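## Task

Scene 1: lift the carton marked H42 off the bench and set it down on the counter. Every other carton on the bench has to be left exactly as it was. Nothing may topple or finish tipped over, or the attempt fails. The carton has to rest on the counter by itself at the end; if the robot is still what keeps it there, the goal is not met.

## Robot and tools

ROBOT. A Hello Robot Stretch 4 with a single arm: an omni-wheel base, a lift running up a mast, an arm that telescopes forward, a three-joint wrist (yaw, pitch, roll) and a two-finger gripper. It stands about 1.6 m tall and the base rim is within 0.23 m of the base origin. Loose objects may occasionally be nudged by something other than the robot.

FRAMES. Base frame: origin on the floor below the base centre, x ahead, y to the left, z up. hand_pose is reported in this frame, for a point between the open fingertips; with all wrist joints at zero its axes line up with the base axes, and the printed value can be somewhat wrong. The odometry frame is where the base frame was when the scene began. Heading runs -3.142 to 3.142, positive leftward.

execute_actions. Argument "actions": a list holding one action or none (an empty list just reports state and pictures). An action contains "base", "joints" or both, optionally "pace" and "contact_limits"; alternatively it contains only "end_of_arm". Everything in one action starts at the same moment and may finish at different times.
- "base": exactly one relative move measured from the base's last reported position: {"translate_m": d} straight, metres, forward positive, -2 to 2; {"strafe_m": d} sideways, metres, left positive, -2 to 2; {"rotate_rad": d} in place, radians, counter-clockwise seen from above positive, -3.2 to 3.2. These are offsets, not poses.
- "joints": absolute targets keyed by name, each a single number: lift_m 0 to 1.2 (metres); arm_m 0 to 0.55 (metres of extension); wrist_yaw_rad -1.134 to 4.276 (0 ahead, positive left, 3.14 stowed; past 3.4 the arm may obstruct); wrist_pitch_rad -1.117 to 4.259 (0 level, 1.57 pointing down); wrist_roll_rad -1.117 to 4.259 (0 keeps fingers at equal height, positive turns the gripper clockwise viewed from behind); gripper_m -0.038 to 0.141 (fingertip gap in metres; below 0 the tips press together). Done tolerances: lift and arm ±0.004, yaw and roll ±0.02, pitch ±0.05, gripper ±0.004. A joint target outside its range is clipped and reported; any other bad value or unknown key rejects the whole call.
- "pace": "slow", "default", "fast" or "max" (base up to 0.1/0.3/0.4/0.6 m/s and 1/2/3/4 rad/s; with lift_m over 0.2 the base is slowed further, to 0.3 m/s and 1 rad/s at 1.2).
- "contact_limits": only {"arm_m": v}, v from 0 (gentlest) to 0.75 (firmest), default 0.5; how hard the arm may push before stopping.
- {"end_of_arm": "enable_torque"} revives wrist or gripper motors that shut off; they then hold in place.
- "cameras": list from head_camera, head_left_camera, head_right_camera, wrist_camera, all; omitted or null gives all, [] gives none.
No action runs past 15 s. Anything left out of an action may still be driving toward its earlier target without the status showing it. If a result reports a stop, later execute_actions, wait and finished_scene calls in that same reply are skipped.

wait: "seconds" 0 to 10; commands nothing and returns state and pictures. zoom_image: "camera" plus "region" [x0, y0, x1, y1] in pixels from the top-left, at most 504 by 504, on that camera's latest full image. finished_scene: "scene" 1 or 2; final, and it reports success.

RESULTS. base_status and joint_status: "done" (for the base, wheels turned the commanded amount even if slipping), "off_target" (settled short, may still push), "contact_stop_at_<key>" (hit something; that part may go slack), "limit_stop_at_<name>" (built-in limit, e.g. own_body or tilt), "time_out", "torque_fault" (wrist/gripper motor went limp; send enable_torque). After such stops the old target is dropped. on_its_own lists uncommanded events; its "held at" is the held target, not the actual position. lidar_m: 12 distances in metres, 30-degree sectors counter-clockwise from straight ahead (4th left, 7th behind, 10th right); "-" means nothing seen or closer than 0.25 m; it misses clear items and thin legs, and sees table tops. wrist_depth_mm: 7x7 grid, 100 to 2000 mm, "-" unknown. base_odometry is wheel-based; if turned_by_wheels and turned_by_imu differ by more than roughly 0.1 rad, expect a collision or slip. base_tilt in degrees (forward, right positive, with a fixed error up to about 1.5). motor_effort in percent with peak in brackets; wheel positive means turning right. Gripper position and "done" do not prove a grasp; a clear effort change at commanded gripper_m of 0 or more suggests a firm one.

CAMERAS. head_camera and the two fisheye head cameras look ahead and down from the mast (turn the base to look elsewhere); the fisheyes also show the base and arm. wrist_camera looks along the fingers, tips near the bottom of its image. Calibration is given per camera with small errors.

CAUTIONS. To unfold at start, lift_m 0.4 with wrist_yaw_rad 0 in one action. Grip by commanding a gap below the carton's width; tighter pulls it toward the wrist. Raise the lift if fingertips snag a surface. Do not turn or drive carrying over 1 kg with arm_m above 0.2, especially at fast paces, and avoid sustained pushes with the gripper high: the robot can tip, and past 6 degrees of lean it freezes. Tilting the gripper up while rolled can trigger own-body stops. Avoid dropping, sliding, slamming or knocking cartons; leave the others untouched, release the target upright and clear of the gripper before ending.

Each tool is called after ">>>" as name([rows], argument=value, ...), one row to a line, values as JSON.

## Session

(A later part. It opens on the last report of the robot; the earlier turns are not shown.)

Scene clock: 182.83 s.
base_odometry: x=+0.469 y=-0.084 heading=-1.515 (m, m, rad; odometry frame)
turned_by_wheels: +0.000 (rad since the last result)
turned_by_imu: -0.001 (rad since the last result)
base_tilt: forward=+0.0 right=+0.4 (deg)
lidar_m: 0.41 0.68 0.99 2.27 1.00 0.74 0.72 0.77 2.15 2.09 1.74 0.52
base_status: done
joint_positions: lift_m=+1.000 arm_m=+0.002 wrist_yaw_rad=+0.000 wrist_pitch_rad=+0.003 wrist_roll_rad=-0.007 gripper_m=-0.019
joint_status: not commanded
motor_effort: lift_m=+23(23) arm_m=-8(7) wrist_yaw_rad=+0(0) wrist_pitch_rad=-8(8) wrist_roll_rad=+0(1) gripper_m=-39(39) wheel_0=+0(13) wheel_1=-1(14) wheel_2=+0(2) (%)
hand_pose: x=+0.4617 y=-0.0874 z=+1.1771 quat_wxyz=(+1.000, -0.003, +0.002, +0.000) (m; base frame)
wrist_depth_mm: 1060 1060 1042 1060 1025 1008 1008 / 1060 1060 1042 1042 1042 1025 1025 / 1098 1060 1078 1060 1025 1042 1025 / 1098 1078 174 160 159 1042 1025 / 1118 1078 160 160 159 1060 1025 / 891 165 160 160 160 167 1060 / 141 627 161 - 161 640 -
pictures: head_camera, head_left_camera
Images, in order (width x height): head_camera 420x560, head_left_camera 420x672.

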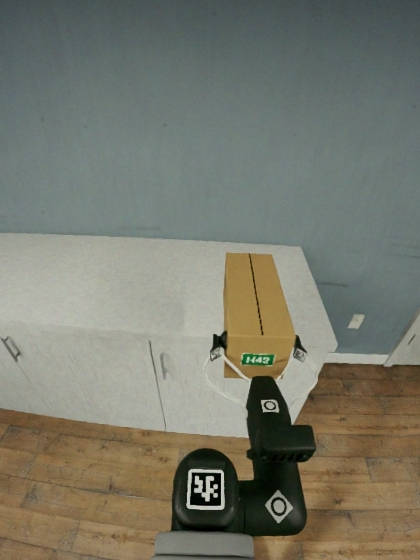

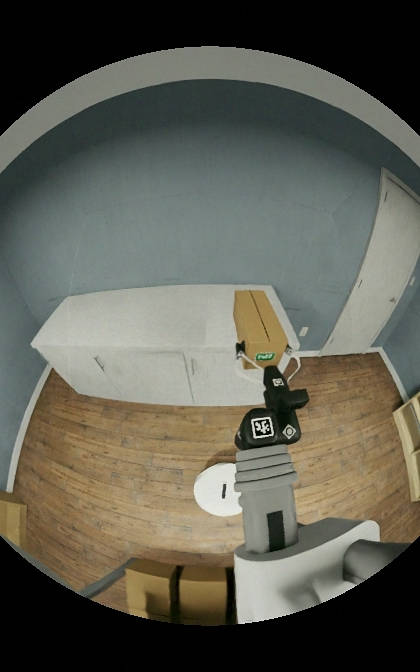

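>>> execute_actions([
  {"base":{"strafe_m":0.3},"joints":{"arm_m":0.4}},
], cameras=[])

>>> execute_actions([
  {"joints":{"lift_m":0.84},"pace":"slow"},
], cameras=["head_camera","head_left_camera","wrist_camera"])

Scene clock: 191.80 s.
base_odometry: x=+0.769 y=-0.067 heading=-1.514 (m, m, rad; odometry frame)
turned_by_wheels: +0.000 (rad since the last result)
turned_by_imu: -0.001 (rad since the last result)
base_tilt: forward=+0.0 right=+0.5 (deg)
lidar_m: 0.67 0.70 1.00 1.97 1.85 0.74 0.71 0.76 1.09 2.38 0.92 0.69
base_status: done
joint_positions: lift_m=+1.000 arm_m=+0.399 wrist_yaw_rad=+0.000 wrist_pitch_rad=+0.003 wrist_roll_rad=-0.007 gripper_m=-0.019
joint_status: all done
motor_effort: lift_m=+23(23) arm_m=+7(5) wrist_yaw_rad=-1(0) wrist_pitch_rad=-7(7) wrist_roll_rad=-1(0) gripper_m=-37(39) wheel_0=-1(11) wheel_1=+1(9) wheel_2=+0(2) (%)
hand_pose: x=+0.8581 y=-0.0874 z=+1.1771 quat_wxyz=(+1.000, -0.003, +0.002, +0.000) (m; base frame)
wrist_depth_mm: 683 676 668 668 654 647 647 / 683 676 668 668 661 654 654 / 699 683 683 676 668 661 654 / 699 691 174 160 159 668 661 / 707 699 160 159 160 676 668 / 715 165 160 160 160 167 676 / 141 621 161 - 161 615 -
pictures: none
No camera images: the call's "cameras" was empty. Leave "cameras" out to get every camera's image.

Scene clock: 193.90 s.
base_odometry: x=+0.769 y=-0.067 heading=-1.514 (m, m, rad; odometry frame)
turned_by_wheels: +0.000 (rad since the last result)
turned_by_imu: -0.001 (rad since the last result)
base_tilt: forward=+0.0 right=+0.3 (deg)
lidar_m: 0.67 0.70 1.01 1.98 1.82 0.73 0.71 0.75 1.08 2.37 0.91 0.69
base_status: not commanded
joint_positions: lift_m=+0.840 arm_m=+0.399 wrist_yaw_rad=+0.000 wrist_pitch_rad=+0.003 wrist_roll_rad=-0.007 gripper_m=-0.019
joint_status: all done
motor_effort: lift_m=+17(21) arm_m=+7(8) wrist_yaw_rad=-3(2) wrist_pitch_rad=-7(7) wrist_roll_rad=-1(0) gripper_m=-38(38) wheel_0=+0(1) wheel_1=+1(1) wheel_2=+0(0) (%)
hand_pose: x=+0.8581 y=-0.0874 z=+1.0176 quat_wxyz=(+1.000, -0.003, +0.002, +0.000) (m; base frame)
wrist_depth_mm: 676 676 668 661 661 647 647 / 683 676 676 661 661 654 647 / 691 683 676 676 668 661 654 / 699 691 174 160 159 661 661 / 707 699 160 159 159 668 668 / 436 165 160 160 160 166 442 / 141 309 161 - 161 309 -
pictures: head_camera, head_left_camera, wrist_camera
camera_calibration (this result's frames):
wrist_camera: T_world_to_cam=[[-0.0286694, -0.999586, -0.00240398, -0.0660938], [-0.0341553, 0.00338318, -0.999411, 1.09605], [0.999005, -0.0285704, -0.0342381, -0.600141], [0, 0, 0, 1]] pos_world=[0.635085, -0.0869209, 1.07469]
Images, in order (width x height): head_camera 420x560, head_left_camera 420x672, wrist_camera 616x392.

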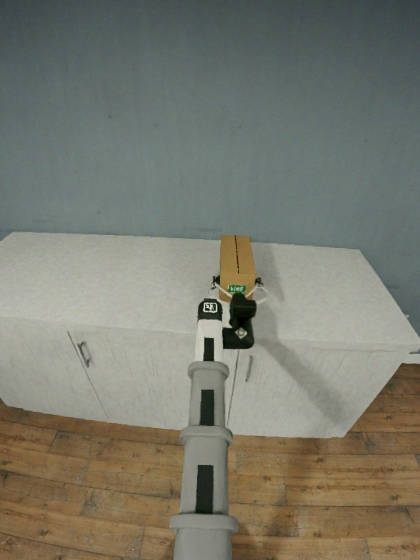

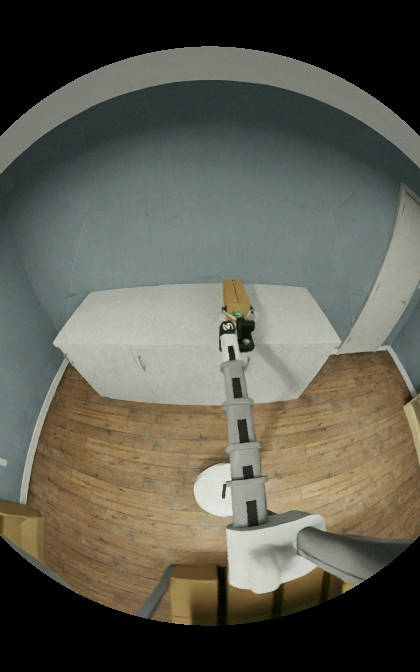

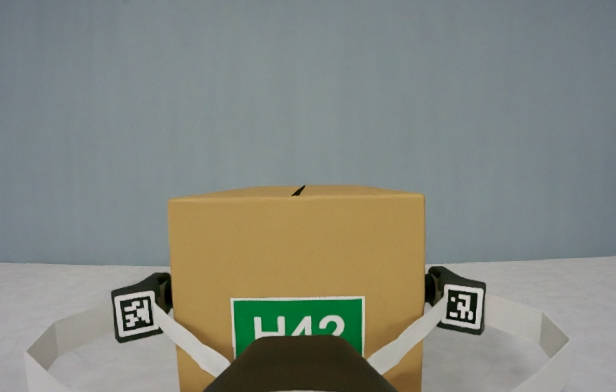

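>>> execute_actions([
  {"joints":{"lift_m":0.82},"pace":"slow"},
], cameras=["head_camera","wrist_camera"])

Scene clock: 200.10 s.
base_odometry: x=+0.769 y=-0.067 heading=-1.514 (m, m, rad; odometry frame)
turned_by_wheels: +0.000 (rad since the last result)
turned_by_imu: -0.001 (rad since the last result)
base_tilt: forward=+0.0 right=+0.5 (deg)
lidar_m: 0.67 0.71 1.01 1.97 1.85 0.75 0.71 0.75 1.09 2.39 0.92 0.69
base_status: not commanded
joint_positions: lift_m=+0.820 arm_m=+0.399 wrist_yaw_rad=+0.000 wrist_pitch_rad=+0.003 wrist_roll_rad=-0.007 gripper_m=-0.019
joint_status: all done
motor_effort: lift_m=+17(21) arm_m=+8(7) wrist_yaw_rad=-2(1) wrist_pitch_rad=-8(7) wrist_roll_rad=+0(1) gripper_m=-40(37) wheel_0=-1(1) wheel_1=+1(1) wheel_2=+0(0) (%)
hand_pose: x=+0.8581 y=-0.0874 z=+0.9976 quat_wxyz=(+1.000, -0.003, +0.002, +0.000) (m; base frame)
wrist_depth_mm: 683 668 668 654 654 654 647 / 683 676 676 668 661 654 647 / 691 683 676 668 668 661 654 / 699 691 174 159 159 661 661 / 699 691 160 160 159 627 597 / 384 165 161 160 160 166 387 / 141 271 162 - 161 271 -
pictures: head_camera, wrist_camera
camera_calibration (this result's frames):
wrist_camera: T_world_to_cam=[[-0.0286695, -0.999586, -0.00240392, -0.0661419], [-0.0341552, 0.00338312, -0.999411, 1.07605], [0.999005, -0.0285705, -0.0342381, -0.600827], [0, 0, 0, 1]] pos_world=[0.635086, -0.0869209, 1.05468]
Images, in order (width x height): head_camera 420x560, wrist_camera 616x392.

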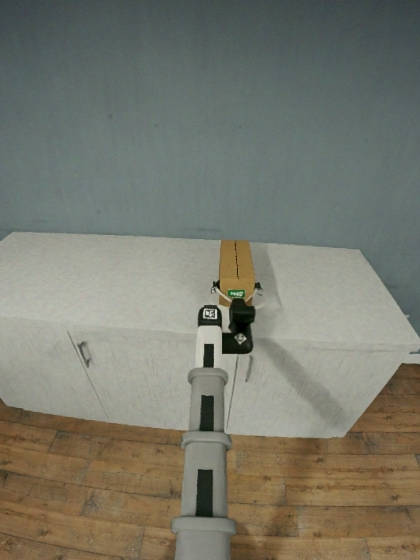

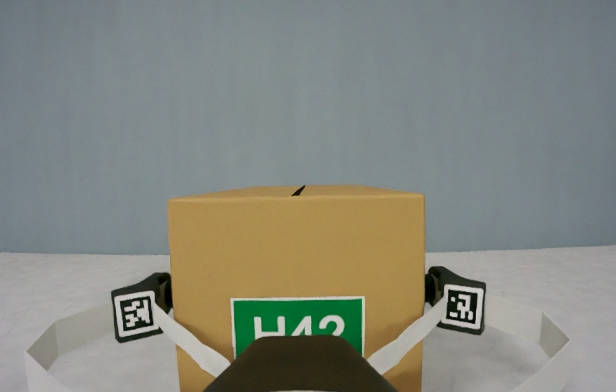

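>>> execute_actions([
  {"joints":{"lift_m":0.812},"pace":"slow"},
], cameras=["wrist_camera"])

Scene clock: 203.33 s.
base_odometry: x=+0.769 y=-0.067 heading=-1.514 (m, m, rad; odometry frame)
turned_by_wheels: +0.000 (rad since the last result)
turned_by_imu: -0.001 (rad since the last result)
base_tilt: forward=+0.0 right=+0.5 (deg)
lidar_m: 0.67 0.71 1.01 1.97 1.86 0.74 0.71 0.76 1.09 2.38 0.92 0.70
base_status: not commanded
joint_positions: lift_m=+0.812 arm_m=+0.399 wrist_yaw_rad=+0.000 wrist_pitch_rad=+0.003 wrist_roll_rad=-0.007 gripper_m=-0.019
joint_status: all done
motor_effort: lift_m=+17(17) arm_m=+7(7) wrist_yaw_rad=-1(2) wrist_pitch_rad=-7(7) wrist_roll_rad=-1(2) gripper_m=-38(38) wheel_0=-1(0) wheel_1=+1(1) wheel_2=+0(0) (%)
hand_pose: x=+0.8581 y=-0.0874 z=+0.9896 quat_wxyz=(+1.000, -0.003, +0.002, +0.000) (m; base frame)
wrist_depth_mm: 683 676 668 654 654 647 647 / 691 676 676 668 654 654 654 / 691 691 676 676 668 661 654 / 699 699 176 160 159 668 661 / 640 647 160 159 159 597 569 / 362 166 160 160 160 166 351 / 141 256 161 - 161 255 -
pictures: wrist_camera
camera_calibration (this result's frames):
wrist_camera: T_world_to_cam=[[-0.0286694, -0.999586, -0.0024039, -0.0661612], [-0.0341552, 0.00338309, -0.999411, 1.06805], [0.999005, -0.0285704, -0.0342381, -0.601102], [0, 0, 0, 1]] pos_world=[0.635087, -0.0869209, 1.04668]
Images, in order (width x height): wrist_camera 616x392.

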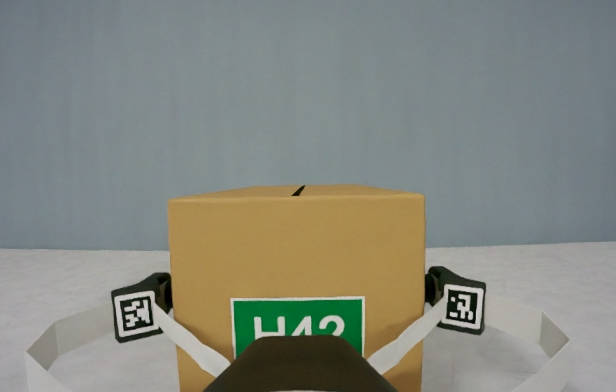

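>>> execute_actions([
  {"joints":{"lift_m":0.803},"pace":"slow"},
], cameras=["wrist_camera"])

Scene clock: 210.13 s.
base_odometry: x=+0.769 y=-0.067 heading=-1.514 (m, m, rad; odometry frame)
turned_by_wheels: +0.000 (rad since the last result)
turned_by_imu: -0.001 (rad since the last result)
base_tilt: forward=+0.0 right=+0.5 (deg)
lidar_m: 0.67 0.70 0.99 1.97 1.85 0.74 0.70 0.75 1.08 2.39 0.93 0.69
base_status: not commanded
joint_positions: lift_m=+0.803 arm_m=+0.399 wrist_yaw_rad=+0.000 wrist_pitch_rad=-0.003 wrist_roll_rad=-0.007 gripper_m=-0.019
joint_status: all done
motor_effort: lift_m=+14(14) arm_m=+7(7) wrist_yaw_rad=-1(1) wrist_pitch_rad=+10(7) wrist_roll_rad=+0(2) gripper_m=-39(38) wheel_0=-1(0) wheel_1=+1(1) wheel_2=+0(0) (%)
hand_pose: x=+0.8581 y=-0.0874 z=+0.9825 quat_wxyz=(+1.000, -0.003, -0.001, +0.000) (m; base frame)
wrist_depth_mm: 683 676 668 668 661 654 640 / 691 683 676 668 661 654 654 / 691 683 676 676 668 661 654 / 707 691 169 159 158 668 661 / 647 647 160 159 159 591 569 / 353 165 160 160 160 165 345 / 141 249 162 - 161 249 -
pictures: wrist_camera
camera_calibration (this result's frames):
wrist_camera: T_world_to_cam=[[-0.0287544, -0.999583, -0.00257603, -0.0659649], [-0.0281982, 0.00338723, -0.999597, 1.05608], [0.999189, -0.0286701, -0.0282838, -0.607354], [0, 0, 0, 1]] pos_world=[0.634744, -0.0869275, 1.0383]
Images, in order (width x height): wrist_camera 616x392.

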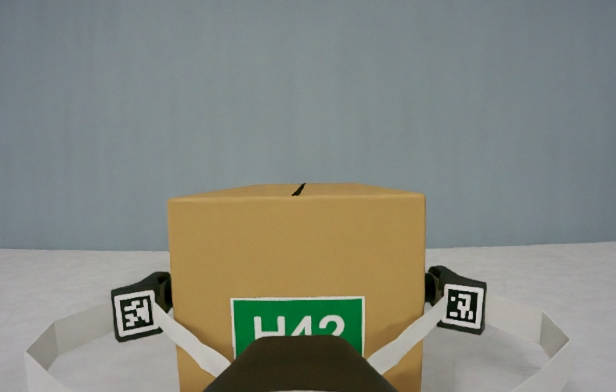

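Touching. Release.

>>> execute_actions([
  {"joints":{"lift_m":0.809,"gripper_m":0.141},"pace":"slow"},
], cameras=["wrist_camera"])

>>> execute_actions([
  {"joints":{"arm_m":0.1}},
], cameras=["head_camera","wrist_camera"])

Scene clock: 219.50 s.
base_odometry: x=+0.769 y=-0.067 heading=-1.514 (m, m, rad; odometry frame)
turned_by_wheels: +0.000 (rad since the last result)
turned_by_imu: -0.002 (rad since the last result)
base_tilt: forward=-0.1 right=+0.5 (deg)
lidar_m: 0.66 0.70 0.99 1.98 1.85 0.73 0.70 0.76 1.08 2.38 0.91 0.69
base_status: not commanded
joint_positions: lift_m=+0.809 arm_m=+0.399 wrist_yaw_rad=+0.000 wrist_pitch_rad=+0.002 wrist_roll_rad=-0.007 gripper_m=+0.141
joint_status: all done
motor_effort: lift_m=+24(22) arm_m=+7(7) wrist_yaw_rad=+0(2) wrist_pitch_rad=-5(10) wrist_roll_rad=+0(1) gripper_m=+0(36) wheel_0=+0(0) wheel_1=+1(1) wheel_2=+0(0) (%)
hand_pose: x=+0.8581 y=-0.0875 z=+0.9863 quat_wxyz=(+1.000, -0.003, +0.001, +0.000) (m; base frame)
wrist_depth_mm: 676 676 668 668 654 647 640 / 683 676 668 661 661 654 647 / 691 691 683 676 668 661 654 / 699 691 377 195 668 661 668 / 627 634 196 196 196 580 559 / 353 304 198 196 198 312 330 / 259 250 200 - 200 241 -
pictures: wrist_camera
camera_calibration (this result's frames):
wrist_camera: T_world_to_cam=[[-0.0288557, -0.999581, -0.0024321, -0.0660356], [-0.0331786, 0.00338956, -0.999444, 1.06401], [0.999033, -0.028759, -0.0332625, -0.602204], [0, 0, 0, 1]] pos_world=[0.635019, -0.0869332, 1.04323]
Images, in order (width x height): wrist_camera 616x392.

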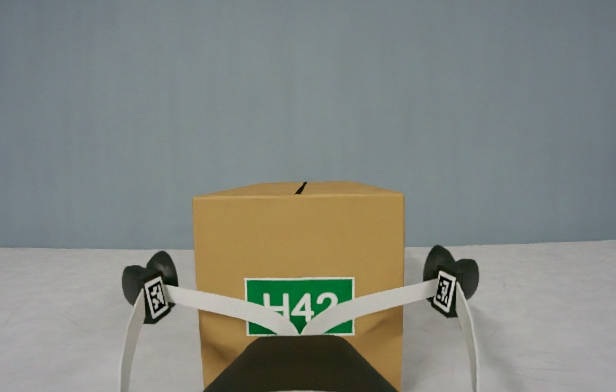

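Scene clock: 221.50 s.
base_odometry: x=+0.769 y=-0.067 heading=-1.514 (m, m, rad; odometry frame)
turned_by_wheels: +0.000 (rad since the last result)
turned_by_imu: +0.000 (rad since the last result)
base_tilt: forward=+0.0 right=+0.4 (deg)
lidar_m: 0.66 0.70 0.99 1.97 1.85 0.72 0.71 0.77 1.08 2.39 0.91 0.67
base_status: not commanded
joint_positions: lift_m=+0.809 arm_m=+0.101 wrist_yaw_rad=+0.000 wrist_pitch_rad=+0.002 wrist_roll_rad=-0.007 gripper_m=+0.141
joint_status: all done
motor_effort: lift_m=+24(24) arm_m=-8(11) wrist_yaw_rad=+0(2) wrist_pitch_rad=-5(4) wrist_roll_rad=+0(1) gripper_m=+2(0) wheel_0=-1(1) wheel_1=+1(1) wheel_2=+0(0) (%)
hand_pose: x=+0.5607 y=-0.0874 z=+0.9863 quat_wxyz=(+1.000, -0.003, +0.001, +0.000) (m; base frame)
wrist_depth_mm: 976 976 960 960 946 931 931 / 991 976 976 960 946 931 931 / 976 991 976 960 960 946 946 / 1008 991 991 496 976 960 946 / 634 640 634 496 615 580 564 / 357 351 347 366 343 338 336 / 377 377 349 - 343 364 359
pictures: head_camera, wrist_camera
camera_calibration (this result's frames):
wrist_camera: T_world_to_cam=[[-0.0287598, -0.999583, -0.00242733, -0.0746472], [-0.0333477, 0.00338645, -0.999438, 1.05419], [0.99903, -0.0286627, -0.0334312, -0.304957], [0, 0, 0, 1]] pos_world=[0.337669, -0.0869269, 1.04322]
Images, in order (width x height): head_camera 420x560, wrist_camera 616x392.

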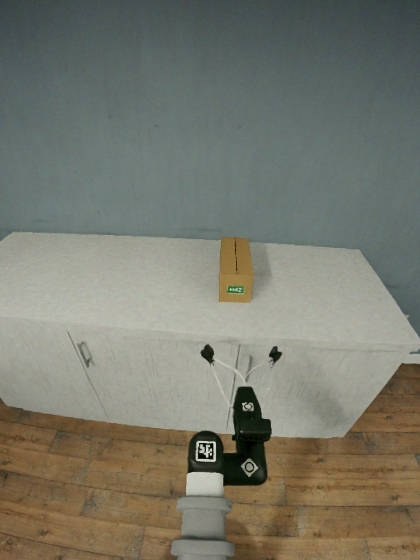

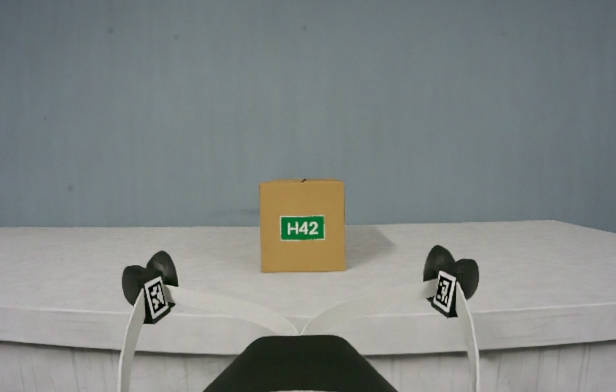

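>>> finished_scene(scene=1)

The scene is finished: the task was done.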